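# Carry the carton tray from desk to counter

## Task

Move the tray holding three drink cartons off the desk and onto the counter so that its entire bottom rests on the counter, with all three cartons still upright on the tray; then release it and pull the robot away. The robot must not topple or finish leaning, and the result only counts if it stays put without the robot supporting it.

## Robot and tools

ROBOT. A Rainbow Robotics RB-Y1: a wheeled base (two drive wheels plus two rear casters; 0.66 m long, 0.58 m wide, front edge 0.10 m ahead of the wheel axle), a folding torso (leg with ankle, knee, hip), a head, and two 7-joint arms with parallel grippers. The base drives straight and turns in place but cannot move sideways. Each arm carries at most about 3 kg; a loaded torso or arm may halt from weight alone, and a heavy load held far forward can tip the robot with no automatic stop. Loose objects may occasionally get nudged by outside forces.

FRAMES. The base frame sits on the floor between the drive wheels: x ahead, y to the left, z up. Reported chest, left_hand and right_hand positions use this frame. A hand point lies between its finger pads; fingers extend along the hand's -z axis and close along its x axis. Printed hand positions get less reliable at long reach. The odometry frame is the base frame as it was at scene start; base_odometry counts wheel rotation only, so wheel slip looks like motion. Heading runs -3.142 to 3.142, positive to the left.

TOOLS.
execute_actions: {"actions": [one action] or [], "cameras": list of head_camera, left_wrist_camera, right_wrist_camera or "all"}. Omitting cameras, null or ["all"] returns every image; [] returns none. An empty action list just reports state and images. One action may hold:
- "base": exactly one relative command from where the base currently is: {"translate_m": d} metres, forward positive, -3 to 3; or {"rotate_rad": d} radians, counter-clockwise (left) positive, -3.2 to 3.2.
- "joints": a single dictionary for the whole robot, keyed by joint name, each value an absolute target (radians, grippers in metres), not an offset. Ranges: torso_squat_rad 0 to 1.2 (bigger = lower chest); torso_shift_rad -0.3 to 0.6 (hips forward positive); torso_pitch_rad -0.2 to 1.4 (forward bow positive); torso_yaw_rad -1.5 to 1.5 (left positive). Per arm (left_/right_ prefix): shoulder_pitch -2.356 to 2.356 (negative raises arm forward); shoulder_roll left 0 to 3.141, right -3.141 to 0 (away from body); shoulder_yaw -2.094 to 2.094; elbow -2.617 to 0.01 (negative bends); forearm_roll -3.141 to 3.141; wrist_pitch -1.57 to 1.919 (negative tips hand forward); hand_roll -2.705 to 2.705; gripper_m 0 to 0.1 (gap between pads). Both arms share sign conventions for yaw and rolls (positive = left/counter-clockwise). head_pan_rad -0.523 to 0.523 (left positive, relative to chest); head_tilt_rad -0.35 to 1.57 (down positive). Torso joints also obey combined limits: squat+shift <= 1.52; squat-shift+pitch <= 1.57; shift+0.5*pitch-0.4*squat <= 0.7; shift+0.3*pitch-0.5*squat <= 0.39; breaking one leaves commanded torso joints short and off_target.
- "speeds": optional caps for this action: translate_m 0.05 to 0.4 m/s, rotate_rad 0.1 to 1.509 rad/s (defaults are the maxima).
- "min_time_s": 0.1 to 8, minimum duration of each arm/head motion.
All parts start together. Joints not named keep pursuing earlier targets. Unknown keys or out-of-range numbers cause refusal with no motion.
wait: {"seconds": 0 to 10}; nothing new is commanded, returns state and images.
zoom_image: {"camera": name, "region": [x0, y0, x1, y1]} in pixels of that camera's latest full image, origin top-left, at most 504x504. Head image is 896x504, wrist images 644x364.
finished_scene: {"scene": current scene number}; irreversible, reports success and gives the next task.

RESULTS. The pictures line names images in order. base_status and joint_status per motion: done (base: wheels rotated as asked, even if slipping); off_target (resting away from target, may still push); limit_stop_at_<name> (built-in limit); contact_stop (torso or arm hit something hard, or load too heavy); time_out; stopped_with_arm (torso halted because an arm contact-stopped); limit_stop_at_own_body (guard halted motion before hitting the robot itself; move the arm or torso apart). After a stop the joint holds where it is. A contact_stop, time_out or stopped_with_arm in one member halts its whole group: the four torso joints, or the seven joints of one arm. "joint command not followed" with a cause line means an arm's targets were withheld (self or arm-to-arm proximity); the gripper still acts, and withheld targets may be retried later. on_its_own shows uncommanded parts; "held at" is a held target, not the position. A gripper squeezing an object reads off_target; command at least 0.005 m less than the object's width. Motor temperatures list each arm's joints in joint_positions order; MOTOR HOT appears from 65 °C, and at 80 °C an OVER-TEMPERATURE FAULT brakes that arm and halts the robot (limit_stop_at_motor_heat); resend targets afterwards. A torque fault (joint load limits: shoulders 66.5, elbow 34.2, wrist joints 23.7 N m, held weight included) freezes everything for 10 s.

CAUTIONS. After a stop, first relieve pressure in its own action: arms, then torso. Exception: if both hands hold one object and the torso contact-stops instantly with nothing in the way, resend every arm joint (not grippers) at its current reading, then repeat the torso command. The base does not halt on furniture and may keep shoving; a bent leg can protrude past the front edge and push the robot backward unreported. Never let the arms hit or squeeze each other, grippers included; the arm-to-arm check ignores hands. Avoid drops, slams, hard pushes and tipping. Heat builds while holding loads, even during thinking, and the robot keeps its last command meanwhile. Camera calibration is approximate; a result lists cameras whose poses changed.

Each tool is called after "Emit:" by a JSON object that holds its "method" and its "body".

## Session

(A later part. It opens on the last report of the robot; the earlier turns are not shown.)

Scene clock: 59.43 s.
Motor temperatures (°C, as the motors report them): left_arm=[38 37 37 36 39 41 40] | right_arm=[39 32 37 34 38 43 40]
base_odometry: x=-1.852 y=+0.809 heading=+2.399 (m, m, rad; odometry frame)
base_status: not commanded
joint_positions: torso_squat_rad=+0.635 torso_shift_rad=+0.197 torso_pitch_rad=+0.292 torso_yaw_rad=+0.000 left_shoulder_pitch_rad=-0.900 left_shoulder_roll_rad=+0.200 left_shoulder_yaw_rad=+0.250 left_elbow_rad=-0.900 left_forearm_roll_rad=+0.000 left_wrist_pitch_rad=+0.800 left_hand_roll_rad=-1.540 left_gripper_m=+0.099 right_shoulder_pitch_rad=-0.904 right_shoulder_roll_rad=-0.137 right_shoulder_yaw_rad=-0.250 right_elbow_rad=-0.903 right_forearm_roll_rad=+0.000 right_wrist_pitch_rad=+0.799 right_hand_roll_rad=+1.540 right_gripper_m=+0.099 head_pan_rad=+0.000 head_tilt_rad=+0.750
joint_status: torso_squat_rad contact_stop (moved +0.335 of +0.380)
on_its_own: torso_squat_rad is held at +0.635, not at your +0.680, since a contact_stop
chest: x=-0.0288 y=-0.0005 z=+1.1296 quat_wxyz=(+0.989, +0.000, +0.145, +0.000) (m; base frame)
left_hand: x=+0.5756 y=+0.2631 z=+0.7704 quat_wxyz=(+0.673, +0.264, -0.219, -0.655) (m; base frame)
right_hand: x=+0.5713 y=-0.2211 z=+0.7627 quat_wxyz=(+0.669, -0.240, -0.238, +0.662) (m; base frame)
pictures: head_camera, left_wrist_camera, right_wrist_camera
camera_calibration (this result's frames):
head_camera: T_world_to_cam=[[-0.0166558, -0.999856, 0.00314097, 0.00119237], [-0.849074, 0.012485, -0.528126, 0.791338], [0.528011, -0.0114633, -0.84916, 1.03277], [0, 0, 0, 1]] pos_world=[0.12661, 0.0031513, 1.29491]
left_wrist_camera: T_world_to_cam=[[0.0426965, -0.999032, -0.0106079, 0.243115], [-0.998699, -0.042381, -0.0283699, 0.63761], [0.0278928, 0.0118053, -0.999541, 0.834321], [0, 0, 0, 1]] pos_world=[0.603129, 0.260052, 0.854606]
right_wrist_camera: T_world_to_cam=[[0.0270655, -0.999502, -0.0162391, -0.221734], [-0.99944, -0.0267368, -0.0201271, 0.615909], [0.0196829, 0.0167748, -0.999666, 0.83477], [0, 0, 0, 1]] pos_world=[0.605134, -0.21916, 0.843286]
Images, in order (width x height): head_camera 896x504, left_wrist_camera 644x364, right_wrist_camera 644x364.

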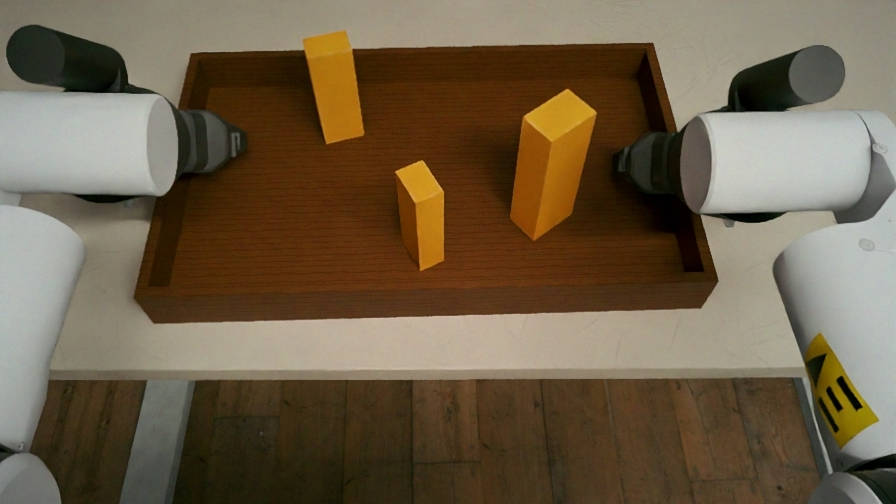

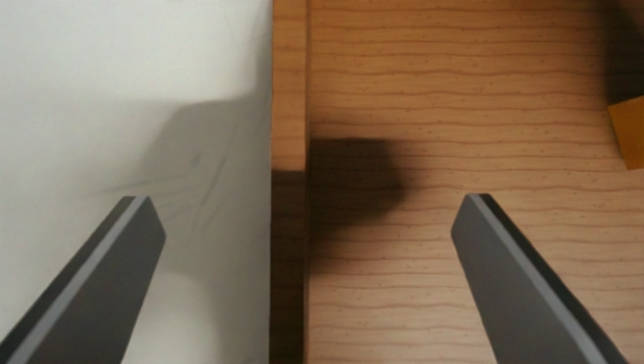

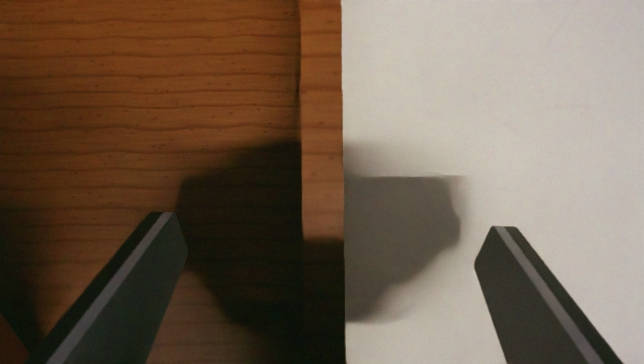

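Emit:
{"method": "execute_actions", "body": {"actions": [{"joints":{"torso_squat_rad":0.61}}], "cameras": []}}

Emit:
{"method": "execute_actions", "body": {"actions": [{"joints":{"left_gripper_m":0.0,"right_gripper_m":0.0}}]}}

Scene clock: 61.10 s.
Motor temperatures (°C, as the motors report them): left_arm=[38 37 37 36 39 41 40] | right_arm=[39 32 37 34 38 43 40]
base_odometry: x=-1.852 y=+0.809 heading=+2.399 (m, m, rad; odometry frame)
base_status: not commanded
joint_positions: torso_squat_rad=+0.610 torso_shift_rad=+0.198 torso_pitch_rad=+0.294 torso_yaw_rad=+0.000 left_shoulder_pitch_rad=-0.900 left_shoulder_roll_rad=+0.200 left_shoulder_yaw_rad=+0.250 left_elbow_rad=-0.900 left_forearm_roll_rad=+0.000 left_wrist_pitch_rad=+0.800 left_hand_roll_rad=-1.540 left_gripper_m=+0.099 right_shoulder_pitch_rad=-0.900 right_shoulder_roll_rad=-0.135 right_shoulder_yaw_rad=-0.250 right_elbow_rad=-0.900 right_forearm_roll_rad=+0.000 right_wrist_pitch_rad=+0.800 right_hand_roll_rad=+1.540 right_gripper_m=+0.099 head_pan_rad=+0.000 head_tilt_rad=+0.750
joint_status: all done
chest: x=-0.0259 y=-0.0005 z=+1.1393 quat_wxyz=(+0.989, +0.000, +0.146, +0.000) (m; base frame)
left_hand: x=+0.5779 y=+0.2630 z=+0.7791 quat_wxyz=(+0.673, +0.264, -0.218, -0.656) (m; base frame)
right_hand: x=+0.5709 y=-0.2212 z=+0.7677 quat_wxyz=(+0.671, -0.236, -0.235, +0.663) (m; base frame)
pictures: none
No camera images: the call's "cameras" was empty. Leave "cameras" out to get every camera's image.

Scene clock: 62.57 s.
Motor temperatures (°C, as the motors report them): left_arm=[38 37 37 36 39 41 40] | right_arm=[39 32 37 34 38 43 40]
base_odometry: x=-1.852 y=+0.809 heading=+2.399 (m, m, rad; odometry frame)
base_status: not commanded
joint_positions: torso_squat_rad=+0.610 torso_shift_rad=+0.198 torso_pitch_rad=+0.294 torso_yaw_rad=+0.000 left_shoulder_pitch_rad=-0.900 left_shoulder_roll_rad=+0.202 left_shoulder_yaw_rad=+0.250 left_elbow_rad=-0.900 left_forearm_roll_rad=-0.001 left_wrist_pitch_rad=+0.800 left_hand_roll_rad=-1.540 left_gripper_m=+0.009 right_shoulder_pitch_rad=-0.900 right_shoulder_roll_rad=-0.137 right_shoulder_yaw_rad=-0.250 right_elbow_rad=-0.900 right_forearm_roll_rad=+0.001 right_wrist_pitch_rad=+0.800 right_hand_roll_rad=+1.540 right_gripper_m=+0.010 head_pan_rad=+0.000 head_tilt_rad=+0.750
joint_status: left_gripper_m off_target (ended at +0.009, target +0.000); right_gripper_m off_target (ended at +0.010, target +0.000)
chest: x=-0.0259 y=-0.0006 z=+1.1393 quat_wxyz=(+0.989, +0.000, +0.146, +0.000) (m; base frame)
left_hand: x=+0.5779 y=+0.2649 z=+0.7793 quat_wxyz=(+0.673, +0.265, -0.217, -0.655) (m; base frame)
right_hand: x=+0.5708 y=-0.2225 z=+0.7675 quat_wxyz=(+0.671, -0.237, -0.234, +0.663) (m; base frame)
pictures: head_camera, left_wrist_camera, right_wrist_camera
camera_calibration (this result's frames):
head_camera: T_world_to_cam=[[-0.016606, -0.999858, 0.00293401, 0.00134925], [-0.850026, 0.0125723, -0.526591, 0.797128], [0.526479, -0.0112386, -0.850114, 1.04051], [0, 0, 0, 1]] pos_world=[0.129793, 0.00302119, 1.30431]
left_wrist_camera: T_world_to_cam=[[0.0445127, -0.998923, -0.0130772, 0.245835], [-0.998662, -0.0441487, -0.0269192, 0.6395], [0.0263129, 0.014258, -0.999552, 0.843374], [0, 0, 0, 1]] pos_world=[0.60551, 0.261778, 0.863426]
right_wrist_camera: T_world_to_cam=[[0.0250145, -0.999562, -0.0158129, -0.222204], [-0.999637, -0.0248524, -0.0103662, 0.608534], [0.0099687, 0.0160665, -0.999821, 0.845175], [0, 0, 0, 1]] pos_world=[0.605447, -0.220563, 0.847818]
Images, in order (width x height): head_camera 896x504, left_wrist_camera 644x364, right_wrist_camera 644x364.

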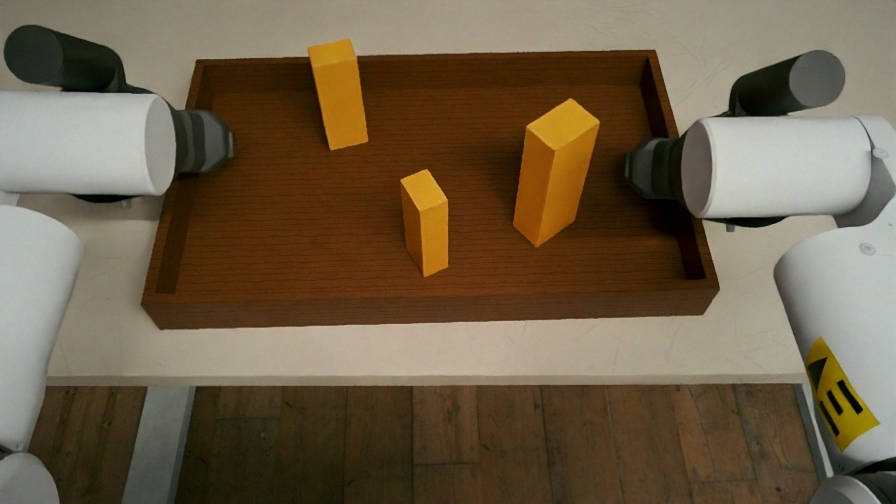

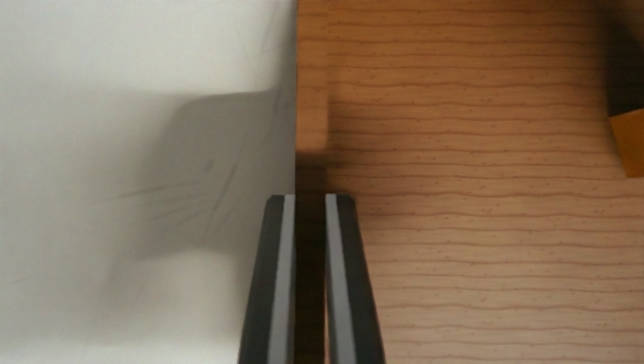

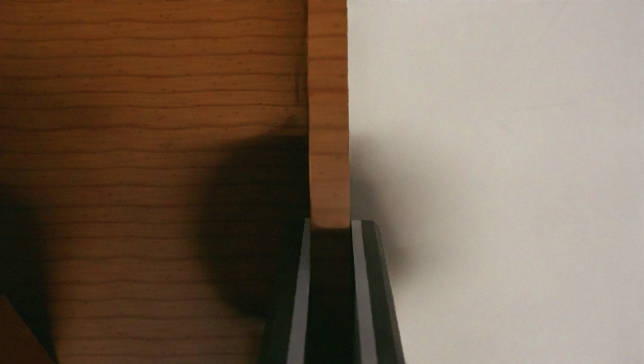

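Emit:
{"method": "execute_actions", "body": {"actions": [{"joints":{"torso_squat_rad":0.0}}]}}

Scene clock: 66.20 s.
Motor temperatures (°C, as the motors report them): left_arm=[38 37 37 36 39 41 40] | right_arm=[39 32 37 34 38 43 40]
base_odometry: x=-1.852 y=+0.809 heading=+2.399 (m, m, rad; odometry frame)
base_status: not commanded
joint_positions: torso_squat_rad=+0.000 torso_shift_rad=+0.198 torso_pitch_rad=+0.294 torso_yaw_rad=+0.000 left_shoulder_pitch_rad=-0.899 left_shoulder_roll_rad=+0.202 left_shoulder_yaw_rad=+0.250 left_elbow_rad=-0.899 left_forearm_roll_rad=-0.001 left_wrist_pitch_rad=+0.800 left_hand_roll_rad=-1.540 left_gripper_m=+0.009 right_shoulder_pitch_rad=-0.898 right_shoulder_roll_rad=-0.137 right_shoulder_yaw_rad=-0.250 right_elbow_rad=-0.899 right_forearm_roll_rad=+0.001 right_wrist_pitch_rad=+0.800 right_hand_roll_rad=+1.540 right_gripper_m=+0.010 head_pan_rad=+0.000 head_tilt_rad=+0.750
joint_status: all done
chest: x=-0.0006 y=-0.0006 z=+1.2630 quat_wxyz=(+0.989, +0.000, +0.147, +0.000) (m; base frame)
left_hand: x=+0.6022 y=+0.2651 z=+0.9016 quat_wxyz=(+0.674, +0.264, -0.217, -0.656) (m; base frame)
right_hand: x=+0.5949 y=-0.2227 z=+0.8895 quat_wxyz=(+0.671, -0.236, -0.233, +0.663) (m; base frame)
pictures: head_camera, left_wrist_camera, right_wrist_camera
camera_calibration (this result's frames):
head_camera: T_world_to_cam=[[-0.0166027, -0.999858, 0.00294908, 0.00132305], [-0.850501, 0.0125717, -0.525822, 0.88278], [0.525711, -0.0112383, -0.850589, 1.13294], [0, 0, 0, 1]] pos_world=[0.155228, 0.00295712, 1.42785]
left_wrist_camera: T_world_to_cam=[[0.0448179, -0.998908, -0.0131716, 0.246372], [-0.998714, -0.0444885, -0.0243189, 0.664926], [0.0237064, 0.0142446, -0.999617, 0.966652], [0, 0, 0, 1]] pos_world=[0.630113, 0.261915, 0.985698]
right_wrist_camera: T_world_to_cam=[[0.0246287, -0.999569, -0.0159535, -0.220745], [-0.999675, -0.0245206, -0.0069348, 0.630916], [0.00654062, 0.0161191, -0.999849, 0.968986], [0, 0, 0, 1]] pos_world=[0.62981, -0.220799, 0.969693]
Images, in order (width x height): head_camera 896x504, left_wrist_camera 644x364, right_wrist_camera 644x364.

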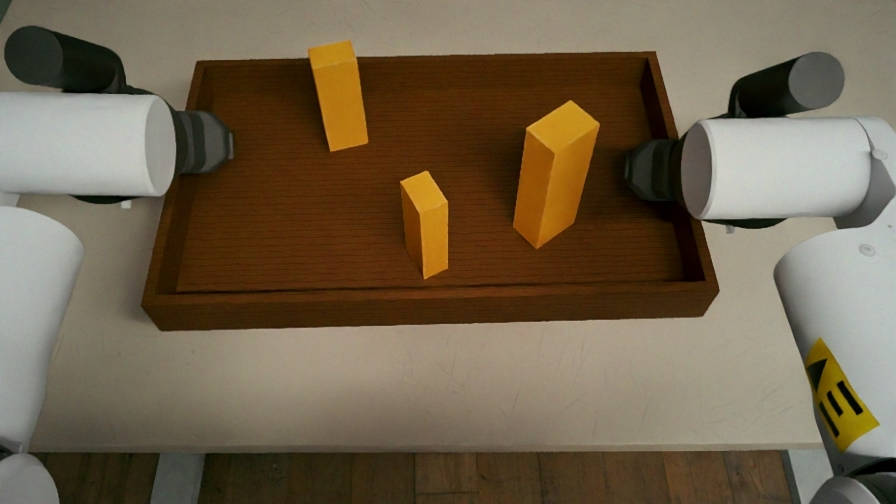

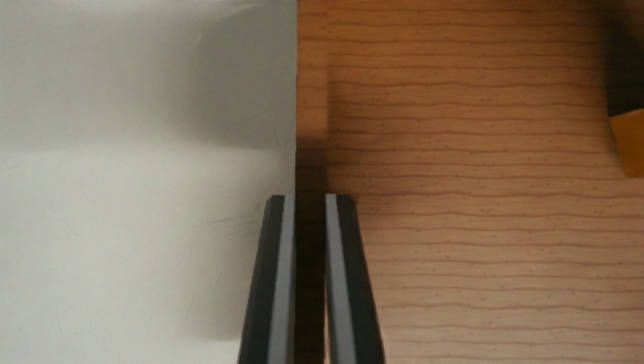

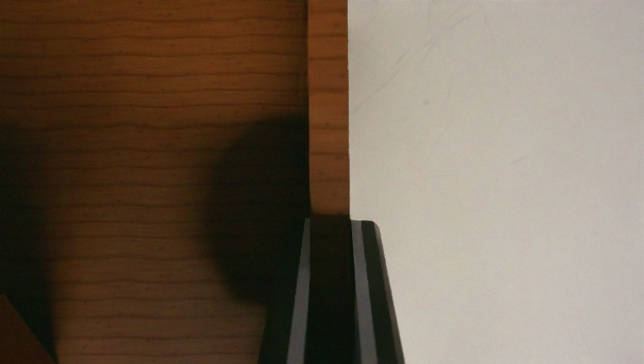

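Emit:
{"method": "execute_actions", "body": {"actions": [{"base":{"translate_m":-0.5},"speeds":{"translate_m":0.2},"joints":{"torso_shift_rad":0.05}}], "cameras": ["head_camera"]}}

Emit:
{"method": "execute_actions", "body": {"actions": [{"base":{"rotate_rad":-2.9},"speeds":{"rotate_rad":0.5}}], "cameras": ["head_camera"]}}

Emit:
{"method": "execute_actions", "body": {"actions": [{"base":{"translate_m":2.45},"speeds":{"translate_m":0.35}}], "cameras": []}}

Emit:
{"method": "execute_actions", "body": {"actions": [{"base":{"rotate_rad":-0.24},"speeds":{"rotate_rad":0.3},"joints":{"head_tilt_rad":0.15}}], "cameras": ["head_camera"]}}

Scene clock: 73.30 s.
Motor temperatures (°C, as the motors report them): left_arm=[38 37 37 36 39 41 40] | right_arm=[39 32 37 34 38 43 40]
base_odometry: x=-1.484 y=+0.471 heading=+2.396 (m, m, rad; odometry frame)
base_status: done
joint_positions: torso_squat_rad=+0.000 torso_shift_rad=+0.050 torso_pitch_rad=+0.294 torso_yaw_rad=+0.000 left_shoulder_pitch_rad=-0.898 left_shoulder_roll_rad=+0.202 left_shoulder_yaw_rad=+0.250 left_elbow_rad=-0.899 left_forearm_roll_rad=-0.001 left_wrist_pitch_rad=+0.800 left_hand_roll_rad=-1.540 left_gripper_m=+0.009 right_shoulder_pitch_rad=-0.898 right_shoulder_roll_rad=-0.136 right_shoulder_yaw_rad=-0.250 right_elbow_rad=-0.899 right_forearm_roll_rad=+0.000 right_wrist_pitch_rad=+0.800 right_hand_roll_rad=+1.540 right_gripper_m=+0.010 head_pan_rad=+0.000 head_tilt_rad=+0.750
joint_status: all done
chest: x=-0.1033 y=-0.0006 z=+1.2758 quat_wxyz=(+0.989, +0.000, +0.146, +0.000) (m; base frame)
left_hand: x=+0.4997 y=+0.2650 z=+0.9146 quat_wxyz=(+0.674, +0.264, -0.217, -0.655) (m; base frame)
right_hand: x=+0.4923 y=-0.2226 z=+0.9024 quat_wxyz=(+0.671, -0.236, -0.233, +0.663) (m; base frame)
pictures: head_camera
camera_calibration (this result's frames):
head_camera: T_world_to_cam=[[-0.0165989, -0.999858, 0.00290172, -0.000382009], [-0.850226, 0.0125875, -0.526268, 0.802804], [0.526157, -0.0112026, -0.850314, 1.19752], [0, 0, 0, 1]] pos_world=[0.0524751, 0.00292805, 1.44076]
Images, in order (width x height): head_camera 896x504.

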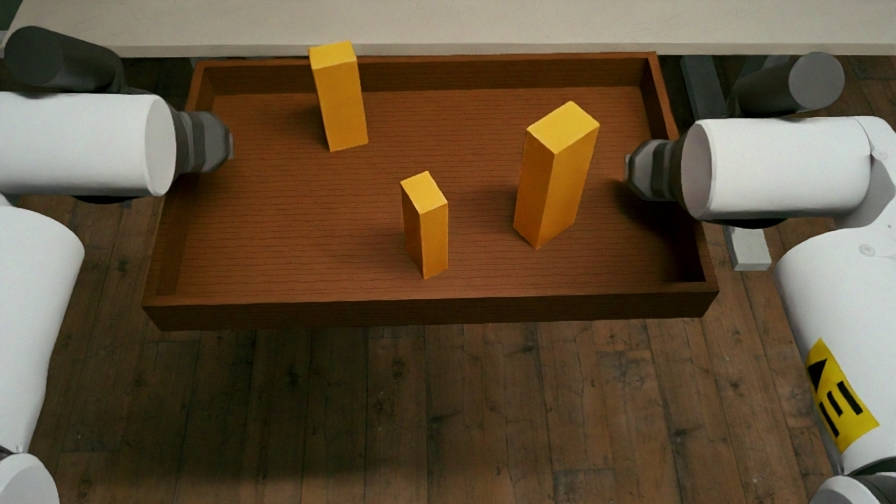

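Scene clock: 80.47 s.
Motor temperatures (°C, as the motors report them): left_arm=[38 37 37 36 39 41 40] | right_arm=[39 32 37 34 38 43 40]
base_odometry: x=-1.484 y=+0.471 heading=-0.503 (m, m, rad; odometry frame)
base_status: done
joint_positions: torso_squat_rad=+0.000 torso_shift_rad=+0.050 torso_pitch_rad=+0.294 torso_yaw_rad=+0.000 left_shoulder_pitch_rad=-0.898 left_shoulder_roll_rad=+0.202 left_shoulder_yaw_rad=+0.250 left_elbow_rad=-0.899 left_forearm_roll_rad=-0.001 left_wrist_pitch_rad=+0.800 left_hand_roll_rad=-1.540 left_gripper_m=+0.009 right_shoulder_pitch_rad=-0.898 right_shoulder_roll_rad=-0.136 right_shoulder_yaw_rad=-0.250 right_elbow_rad=-0.899 right_forearm_roll_rad=+0.000 right_wrist_pitch_rad=+0.800 right_hand_roll_rad=+1.540 right_gripper_m=+0.010 head_pan_rad=+0.000 head_tilt_rad=+0.750
joint_status: not commanded
chest: x=-0.1032 y=-0.0007 z=+1.2758 quat_wxyz=(+0.989, +0.000, +0.146, +0.000) (m; base frame)
left_hand: x=+0.4996 y=+0.2650 z=+0.9146 quat_wxyz=(+0.674, +0.264, -0.217, -0.655) (m; base frame)
right_hand: x=+0.4923 y=-0.2226 z=+0.9024 quat_wxyz=(+0.671, -0.236, -0.233, +0.663) (m; base frame)
pictures: head_camera
camera_calibration (this result's frames):
head_camera: T_world_to_cam=[[-0.0165773, -0.999859, 0.00284896, -0.000345692], [-0.850232, 0.0125971, -0.526257, 0.802797], [0.526146, -0.0111462, -0.850321, 1.19752], [0, 0, 0, 1]] pos_world=[0.0524866, 0.00288928, 1.44076]
Images, in order (width x height): head_camera 896x504.

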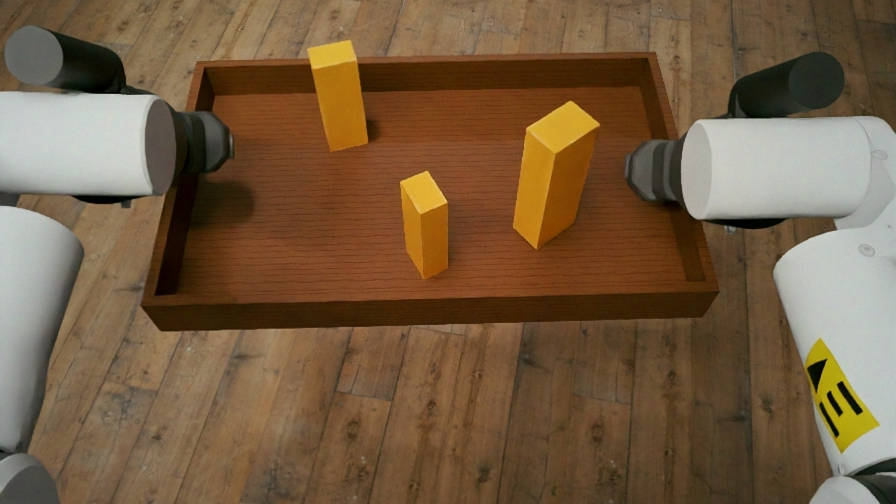

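Scene clock: 88.77 s.
Motor temperatures (°C, as the motors report them): left_arm=[38 37 37 36 39 41 40] | right_arm=[39 32 37 34 38 43 40]
base_odometry: x=+0.663 y=-0.710 heading=-0.503 (m, m, rad; odometry frame)
base_status: done
joint_positions: torso_squat_rad=+0.000 torso_shift_rad=+0.050 torso_pitch_rad=+0.294 torso_yaw_rad=+0.000 left_shoulder_pitch_rad=-0.899 left_shoulder_roll_rad=+0.202 left_shoulder_yaw_rad=+0.250 left_elbow_rad=-0.899 left_forearm_roll_rad=-0.001 left_wrist_pitch_rad=+0.800 left_hand_roll_rad=-1.540 left_gripper_m=+0.009 right_shoulder_pitch_rad=-0.898 right_shoulder_roll_rad=-0.136 right_shoulder_yaw_rad=-0.250 right_elbow_rad=-0.899 right_forearm_roll_rad=+0.000 right_wrist_pitch_rad=+0.800 right_hand_roll_rad=+1.540 right_gripper_m=+0.010 head_pan_rad=+0.000 head_tilt_rad=+0.750
joint_status: not commanded
chest: x=-0.1030 y=-0.0007 z=+1.2757 quat_wxyz=(+0.989, +0.000, +0.147, +0.000) (m; base frame)
left_hand: x=+0.4998 y=+0.2650 z=+0.9144 quat_wxyz=(+0.674, +0.264, -0.217, -0.656) (m; base frame)
right_hand: x=+0.4924 y=-0.2226 z=+0.9022 quat_wxyz=(+0.671, -0.235, -0.233, +0.663) (m; base frame)
pictures: none
No camera images: the call's "cameras" was empty. Leave "cameras" out to get every camera's image.

Scene clock: 90.50 s.
Motor temperatures (°C, as the motors report them): left_arm=[38 37 37 36 39 41 40] | right_arm=[39 32 37 34 38 43 40]
base_odometry: x=+0.663 y=-0.710 heading=-0.743 (m, m, rad; odometry frame)
base_status: done
joint_positions: torso_squat_rad=+0.000 torso_shift_rad=+0.050 torso_pitch_rad=+0.294 torso_yaw_rad=+0.000 left_shoulder_pitch_rad=-0.899 left_shoulder_roll_rad=+0.202 left_shoulder_yaw_rad=+0.250 left_elbow_rad=-0.899 left_forearm_roll_rad=-0.001 left_wrist_pitch_rad=+0.800 left_hand_roll_rad=-1.540 left_gripper_m=+0.009 right_shoulder_pitch_rad=-0.898 right_shoulder_roll_rad=-0.136 right_shoulder_yaw_rad=-0.250 right_elbow_rad=-0.899 right_forearm_roll_rad=+0.000 right_wrist_pitch_rad=+0.800 right_hand_roll_rad=+1.540 right_gripper_m=+0.010 head_pan_rad=+0.000 head_tilt_rad=+0.150
joint_status: all done
chest: x=-0.1030 y=-0.0007 z=+1.2757 quat_wxyz=(+0.989, +0.000, +0.147, +0.000) (m; base frame)
left_hand: x=+0.4997 y=+0.2650 z=+0.9144 quat_wxyz=(+0.674, +0.264, -0.217, -0.656) (m; base frame)
right_hand: x=+0.4924 y=-0.2226 z=+0.9022 quat_wxyz=(+0.671, -0.235, -0.233, +0.663) (m; base frame)
pictures: head_camera
camera_calibration (this result's frames):
head_camera: T_world_to_cam=[[-0.0158378, -0.999848, -0.00723253, 0.0144025], [-0.404926, 0.0130275, -0.914257, 1.38047], [0.914212, -0.0115511, -0.405071, 0.556162], [0, 0, 0, 1]] pos_world=[0.0507667, 0.0028406, 1.48749]
Images, in order (width x height): head_camera 896x504.

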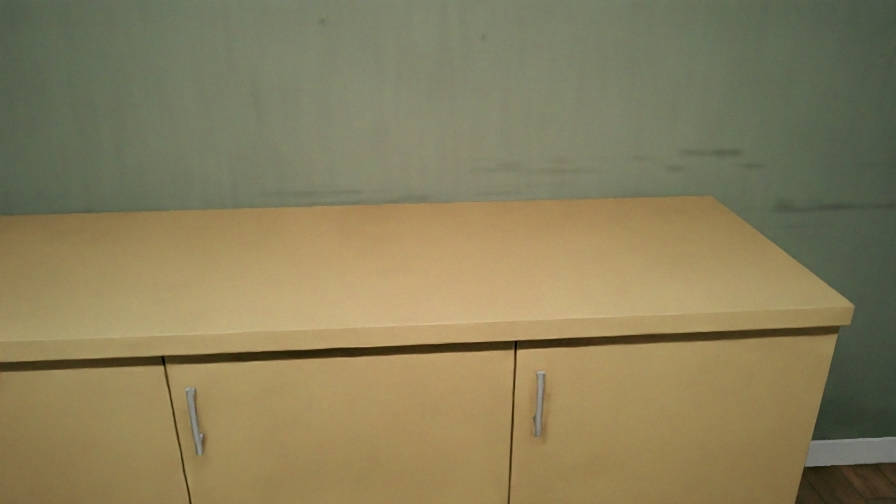

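Emit:
{"method": "execute_actions", "body": {"actions": [{"joints":{"left_elbow_rad":-1.2,"right_elbow_rad":-1.2,"left_wrist_pitch_rad":1.1,"right_wrist_pitch_rad":1.1,"head_tilt_rad":0.55,"torso_shift_rad":0.0},"min_time_s":3}]}}

Scene clock: 95.73 s.
Motor temperatures (°C, as the motors report them): left_arm=[38 37 37 36 39 41 40] | right_arm=[39 32 37 35 38 43 40]
base_odometry: x=+0.663 y=-0.710 heading=-0.743 (m, m, rad; odometry frame)
base_status: not commanded
joint_positions: torso_squat_rad=+0.000 torso_shift_rad=+0.000 torso_pitch_rad=+0.294 torso_yaw_rad=+0.000 left_shoulder_pitch_rad=-0.897 left_shoulder_roll_rad=+0.206 left_shoulder_yaw_rad=+0.252 left_elbow_rad=-1.199 left_forearm_roll_rad=-0.002 left_wrist_pitch_rad=+1.100 left_hand_roll_rad=-1.540 left_gripper_m=+0.009 right_shoulder_pitch_rad=-0.897 right_shoulder_roll_rad=-0.140 right_shoulder_yaw_rad=-0.252 right_elbow_rad=-1.199 right_forearm_roll_rad=+0.002 right_wrist_pitch_rad=+1.100 right_hand_roll_rad=+1.540 right_gripper_m=+0.011 head_pan_rad=+0.000 head_tilt_rad=+0.550
joint_status: all done
chest: x=-0.1382 y=-0.0007 z=+1.2767 quat_wxyz=(+0.989, +0.000, +0.146, +0.000) (m; base frame)
left_hand: x=+0.4683 y=+0.2628 z=+0.9922 quat_wxyz=(+0.675, +0.265, -0.215, -0.654) (m; base frame)
right_hand: x=+0.4622 y=-0.2242 z=+0.9799 quat_wxyz=(+0.672, -0.237, -0.231, +0.662) (m; base frame)
pictures: head_camera, left_wrist_camera, right_wrist_camera
camera_calibration (this result's frames):
head_camera: T_world_to_cam=[[-0.0170013, -0.999855, -0.000544611, 0.00400622], [-0.728743, 0.0127643, -0.684668, 1.01231], [0.684576, -0.0112434, -0.728855, 1.04845], [0, 0, 0, 1]] pos_world=[0.020044, 0.00287222, 1.45727]
left_wrist_camera: T_world_to_cam=[[0.0491783, -0.998651, -0.0166902, 0.252676], [-0.998516, -0.0487664, -0.024247, 0.534193], [0.0234003, 0.0178579, -0.999567, 1.05953], [0, 0, 0, 1]] pos_world=[0.49618, 0.259465, 1.07624]
right_wrist_camera: T_world_to_cam=[[0.0207034, -0.999701, -0.0129871, -0.218649], [-0.999768, -0.0206242, -0.00620687, 0.499077], [0.00593717, 0.0131126, -0.999896, 1.05984], [0, 0, 0, 1]] pos_world=[0.497196, -0.222187, 1.05999]
Images, in order (width x height): head_camera 896x504, left_wrist_camera 644x364, right_wrist_camera 644x364.

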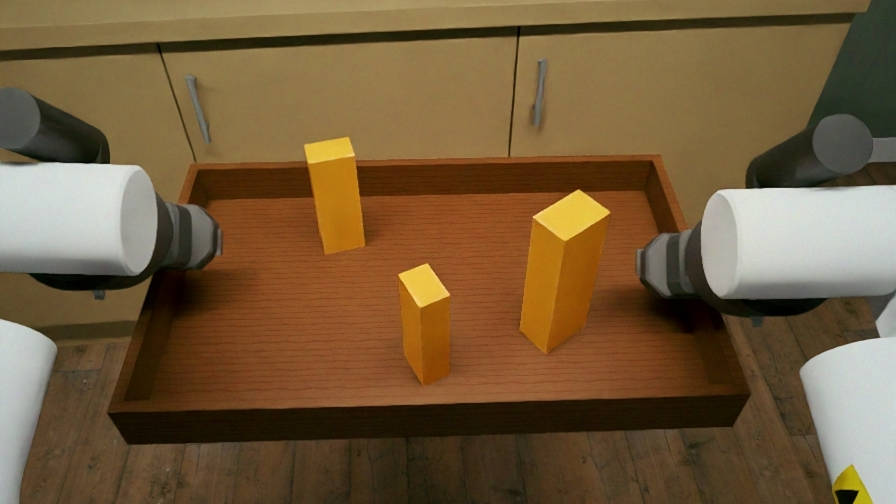

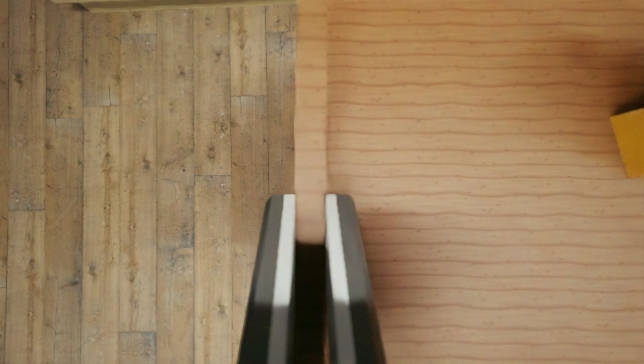

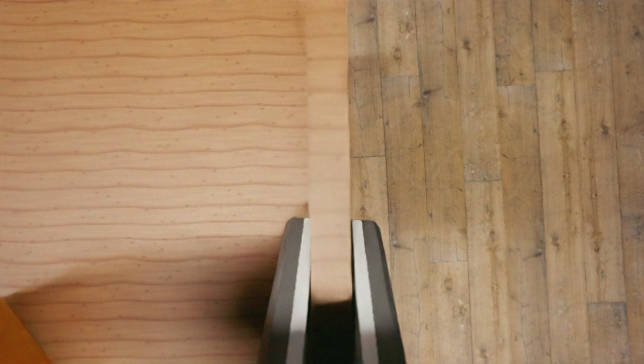

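Emit:
{"method": "execute_actions", "body": {"actions": [{"base":{"translate_m":0.7},"speeds":{"translate_m":0.2},"joints":{"head_tilt_rad":0.7}}]}}

Scene clock: 100.77 s.
Motor temperatures (°C, as the motors report them): left_arm=[38 37 37 36 39 41 40] | right_arm=[40 32 37 35 38 43 40]
base_odometry: x=+1.178 y=-1.184 heading=-0.743 (m, m, rad; odometry frame)
base_status: done
joint_positions: torso_squat_rad=+0.000 torso_shift_rad=+0.000 torso_pitch_rad=+0.294 torso_yaw_rad=+0.000 left_shoulder_pitch_rad=-0.897 left_shoulder_roll_rad=+0.206 left_shoulder_yaw_rad=+0.252 left_elbow_rad=-1.199 left_forearm_roll_rad=-0.002 left_wrist_pitch_rad=+1.100 left_hand_roll_rad=-1.540 left_gripper_m=+0.009 right_shoulder_pitch_rad=-0.897 right_shoulder_roll_rad=-0.140 right_shoulder_yaw_rad=-0.252 right_elbow_rad=-1.199 right_forearm_roll_rad=+0.002 right_wrist_pitch_rad=+1.100 right_hand_roll_rad=+1.540 right_gripper_m=+0.011 head_pan_rad=+0.000 head_tilt_rad=+0.700
joint_status: all done
chest: x=-0.1380 y=-0.0007 z=+1.2766 quat_wxyz=(+0.989, +0.000, +0.147, +0.000) (m; base frame)
left_hand: x=+0.4683 y=+0.2628 z=+0.9919 quat_wxyz=(+0.675, +0.265, -0.215, -0.654) (m; base frame)
right_hand: x=+0.4623 y=-0.2242 z=+0.9795 quat_wxyz=(+0.672, -0.237, -0.231, +0.662) (m; base frame)
pictures: head_camera, left_wrist_camera, right_wrist_camera
camera_calibration (this result's frames):
head_camera: T_world_to_cam=[[-0.0167384, -0.999858, 0.00201027, 0.000291457], [-0.82307, 0.0126372, -0.5678, 0.836077], [0.567693, -0.0111586, -0.823164, 1.1792], [0, 0, 0, 1]] pos_world=[0.0187291, 0.00288402, 1.4454]
left_wrist_camera: T_world_to_cam=[[0.0492544, -0.998646, -0.0167461, 0.25275], [-0.998522, -0.0488485, -0.0238408, 0.533851], [0.0229905, 0.0178956, -0.999576, 1.05943], [0, 0, 0, 1]] pos_world=[0.496256, 0.259526, 1.07594]
right_wrist_camera: T_world_to_cam=[[0.0206127, -0.999703, -0.0129717, -0.218685], [-0.999773, -0.0205397, -0.00573226, 0.498654], [0.00546412, 0.0130869, -0.999899, 1.05974], [0, 0, 0, 1]] pos_world=[0.497258, -0.222246, 1.05966]
Images, in order (width x height): head_camera 896x504, left_wrist_camera 644x364, right_wrist_camera 644x364.

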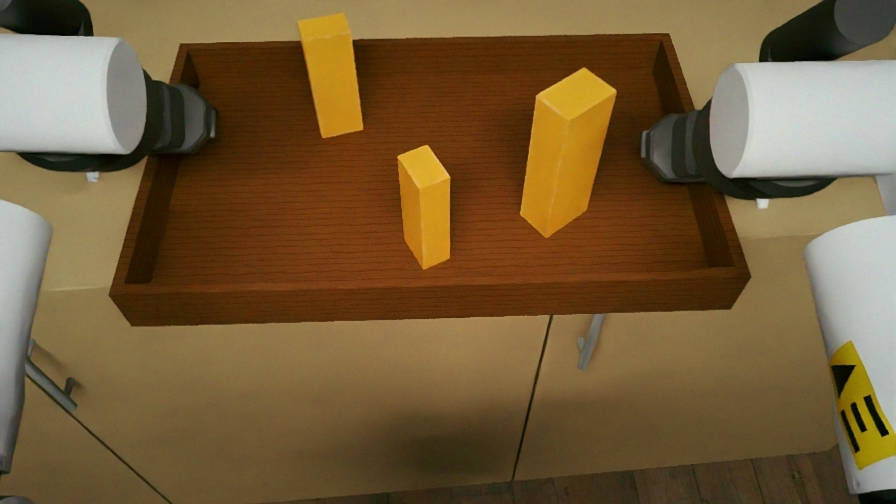

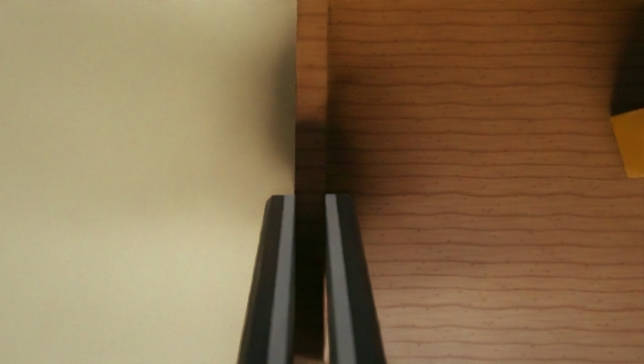

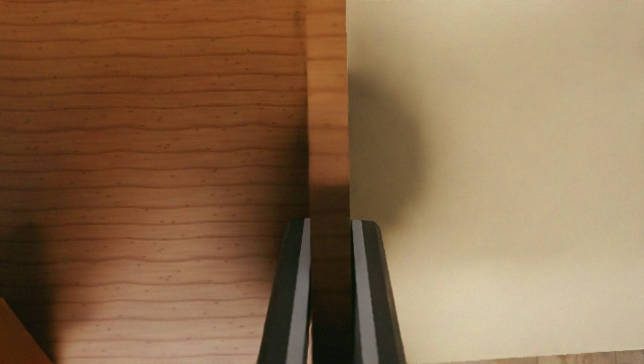

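Emit:
{"method": "execute_actions", "body": {"actions": [{"base":{"translate_m":0.12},"speeds":{"translate_m":0.1},"joints":{"torso_shift_rad":0.12}}], "cameras": ["head_camera"]}}

Emit:
{"method": "execute_actions", "body": {"actions": [{"joints":{"torso_squat_rad":0.22}}]}}

Scene clock: 103.77 s.
Motor temperatures (°C, as the motors report them): left_arm=[38 37 37 36 40 41 40] | right_arm=[40 32 37 35 38 43 40]
base_odometry: x=+1.267 y=-1.265 heading=-0.743 (m, m, rad; odometry frame)
base_status: done
joint_positions: torso_squat_rad=+0.000 torso_shift_rad=+0.120 torso_pitch_rad=+0.295 torso_yaw_rad=+0.000 left_shoulder_pitch_rad=-0.897 left_shoulder_roll_rad=+0.206 left_shoulder_yaw_rad=+0.252 left_elbow_rad=-1.199 left_forearm_roll_rad=-0.002 left_wrist_pitch_rad=+1.100 left_hand_roll_rad=-1.540 left_gripper_m=+0.009 right_shoulder_pitch_rad=-0.897 right_shoulder_roll_rad=-0.140 right_shoulder_yaw_rad=-0.252 right_elbow_rad=-1.199 right_forearm_roll_rad=+0.002 right_wrist_pitch_rad=+1.100 right_hand_roll_rad=+1.540 right_gripper_m=+0.011 head_pan_rad=+0.000 head_tilt_rad=+0.700
joint_status: all done
chest: x=-0.0540 y=-0.0007 z=+1.2715 quat_wxyz=(+0.989, +0.000, +0.147, +0.000) (m; base frame)
left_hand: x=+0.5522 y=+0.2629 z=+0.9866 quat_wxyz=(+0.675, +0.265, -0.214, -0.655) (m; base frame)
right_hand: x=+0.5461 y=-0.2242 z=+0.9742 quat_wxyz=(+0.672, -0.237, -0.231, +0.662) (m; base frame)
pictures: head_camera
camera_calibration (this result's frames):
head_camera: T_world_to_cam=[[-0.0167377, -0.999858, 0.00201587, 0.00170314], [-0.823256, 0.0126371, -0.56753, 0.901943], [0.567424, -0.0111587, -0.82335, 1.12755], [0, 0, 0, 1]] pos_world=[0.102758, 0.00288697, 1.44025]
Images, in order (width x height): head_camera 896x504.

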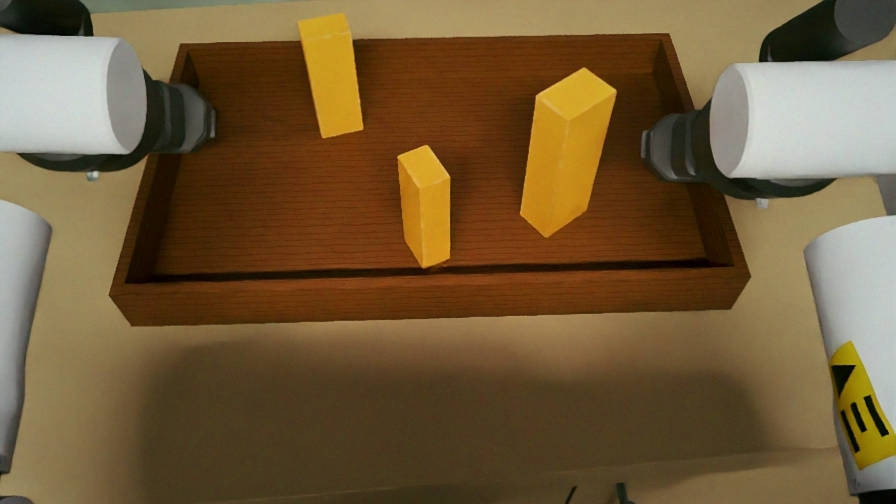

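Scene clock: 105.27 s.
Motor temperatures (°C, as the motors report them): left_arm=[38 37 37 36 40 41 40] | right_arm=[40 32 37 35 38 43 40]
base_odometry: x=+1.267 y=-1.265 heading=-0.743 (m, m, rad; odometry frame)
base_status: not commanded
joint_positions: torso_squat_rad=+0.220 torso_shift_rad=+0.120 torso_pitch_rad=+0.294 torso_yaw_rad=+0.000 left_shoulder_pitch_rad=-0.897 left_shoulder_roll_rad=+0.206 left_shoulder_yaw_rad=+0.252 left_elbow_rad=-1.199 left_forearm_roll_rad=-0.002 left_wrist_pitch_rad=+1.100 left_hand_roll_rad=-1.540 left_gripper_m=+0.009 right_shoulder_pitch_rad=-0.897 right_shoulder_roll_rad=-0.140 right_shoulder_yaw_rad=-0.252 right_elbow_rad=-1.199 right_forearm_roll_rad=+0.002 right_wrist_pitch_rad=+1.100 right_hand_roll_rad=+1.540 right_gripper_m=+0.011 head_pan_rad=+0.000 head_tilt_rad=+0.700
joint_status: all done
chest: x=-0.0564 y=-0.0007 z=+1.2549 quat_wxyz=(+0.989, +0.000, +0.146, +0.000) (m; base frame)
left_hand: x=+0.5500 y=+0.2629 z=+0.9704 quat_wxyz=(+0.675, +0.265, -0.215, -0.654) (m; base frame)
right_hand: x=+0.5440 y=-0.2242 z=+0.9581 quat_wxyz=(+0.672, -0.237, -0.231, +0.662) (m; base frame)
pictures: head_camera, left_wrist_camera, right_wrist_camera
camera_calibration (this result's frames):
head_camera: T_world_to_cam=[[-0.0167393, -0.999858, 0.0020039, 0.0017204], [-0.822857, 0.0126374, -0.568108, 0.891256], [0.568002, -0.0111586, -0.822952, 1.11475], [0, 0, 0, 1]] pos_world=[0.100225, 0.0028961, 1.42371]
left_wrist_camera: T_world_to_cam=[[0.0492641, -0.998646, -0.0167295, 0.24836], [-0.998512, -0.0488517, -0.024225, 0.615251], [0.0233749, 0.017898, -0.999567, 1.03582], [0, 0, 0, 1]] pos_world=[0.577888, 0.259541, 1.05443]
right_wrist_camera: T_world_to_cam=[[0.020616, -0.999704, -0.0129568, -0.220656], [-0.999769, -0.0205351, -0.00634894, 0.580808], [0.00608099, 0.0130847, -0.999896, 1.03752], [0, 0, 0, 1]] pos_world=[0.578914, -0.222239, 1.03824]
Images, in order (width x height): head_camera 896x504, left_wrist_camera 644x364, right_wrist_camera 644x364.

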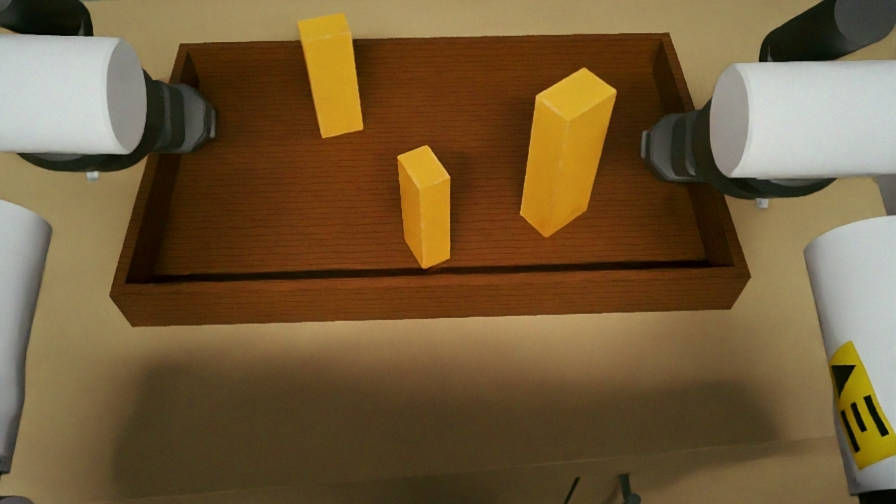

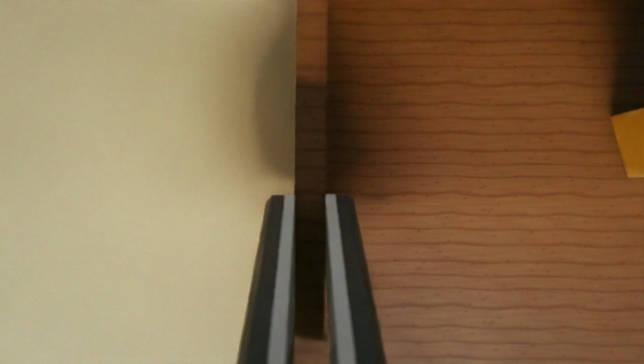

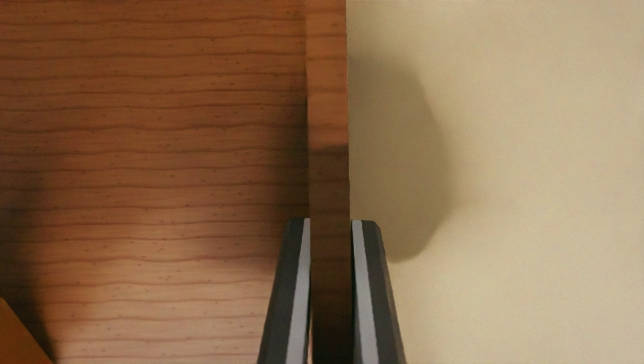

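Well onto the counter. Lower further until contact.

Emit:
{"method": "execute_actions", "body": {"actions": [{"joints":{"torso_squat_rad":0.42}}]}}

Scene clock: 106.97 s.
Motor temperatures (°C, as the motors report them): left_arm=[38 37 37 36 40 41 40] | right_arm=[40 32 37 35 38 43 40]
base_odometry: x=+1.267 y=-1.265 heading=-0.743 (m, m, rad; odometry frame)
base_status: not commanded
joint_positions: torso_squat_rad=+0.330 torso_shift_rad=+0.115 torso_pitch_rad=+0.280 torso_yaw_rad=+0.000 left_shoulder_pitch_rad=-0.903 left_shoulder_roll_rad=+0.208 left_shoulder_yaw_rad=+0.253 left_elbow_rad=-1.204 left_forearm_roll_rad=-0.002 left_wrist_pitch_rad=+1.099 left_hand_roll_rad=-1.540 left_gripper_m=+0.009 right_shoulder_pitch_rad=-0.903 right_shoulder_roll_rad=-0.142 right_shoulder_yaw_rad=-0.252 right_elbow_rad=-1.204 right_forearm_roll_rad=+0.002 right_wrist_pitch_rad=+1.099 right_hand_roll_rad=+1.540 right_gripper_m=+0.011 head_pan_rad=+0.000 head_tilt_rad=+0.700
joint_status: torso_squat_rad contact_stop (moved +0.110 of +0.200)
on_its_own: torso_squat_rad is held at +0.330, not at your +0.420, since a contact_stop
chest: x=-0.0662 y=-0.0007 z=+1.2357 quat_wxyz=(+0.990, +0.000, +0.140, +0.000) (m; base frame)
left_hand: x=+0.5472 y=+0.2630 z=+0.9655 quat_wxyz=(+0.671, +0.275, -0.223, -0.651) (m; base frame)
right_hand: x=+0.5417 y=-0.2241 z=+0.9533 quat_wxyz=(+0.669, -0.246, -0.240, +0.659) (m; base frame)
pictures: head_camera, left_wrist_camera, right_wrist_camera
camera_calibration (this result's frames):
head_camera: T_world_to_cam=[[-0.0167845, -0.999858, 0.00176735, 0.00188414], [-0.815069, 0.0126586, -0.579225, 0.886547], [0.579121, -0.0111625, -0.815165, 1.09568], [0, 0, 0, 1]] pos_world=[0.0880966, 0.00289197, 1.40667]
left_wrist_camera: T_world_to_cam=[[0.0488023, -0.998662, -0.0170897, 0.249122], [-0.997573, -0.047884, -0.0505514, 0.637019], [0.0496655, 0.0195152, -0.998575, 1.01524], [0, 0, 0, 1]] pos_world=[0.572893, 0.259479, 1.05025]
right_wrist_camera: T_world_to_cam=[[0.0219265, -0.999698, -0.0110821, -0.223073], [-0.999215, -0.0215474, -0.0332426, 0.603618], [0.0329937, 0.0118023, -0.999386, 1.01742], [0, 0, 0, 1]] pos_world=[0.574467, -0.222007, 1.03439]
Images, in order (width x height): head_camera 896x504, left_wrist_camera 644x364, right_wrist_camera 644x364.

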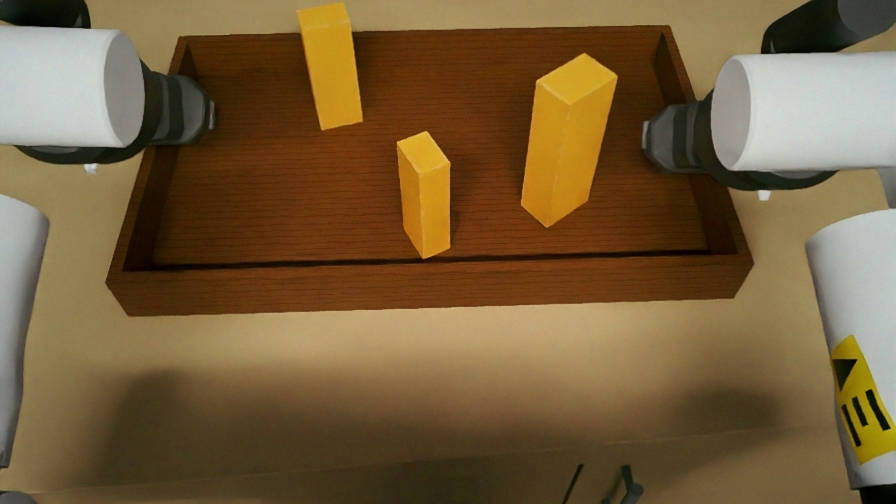

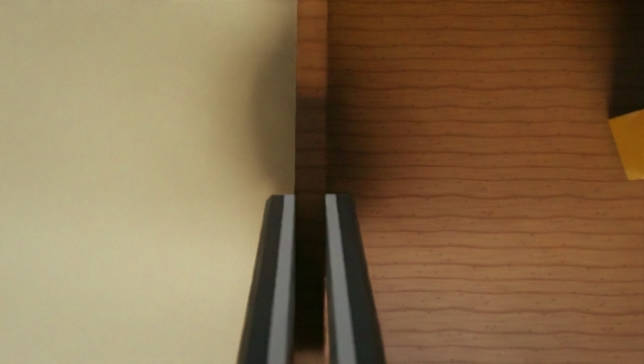

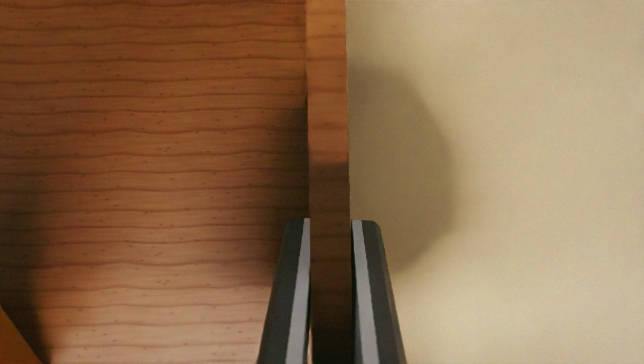

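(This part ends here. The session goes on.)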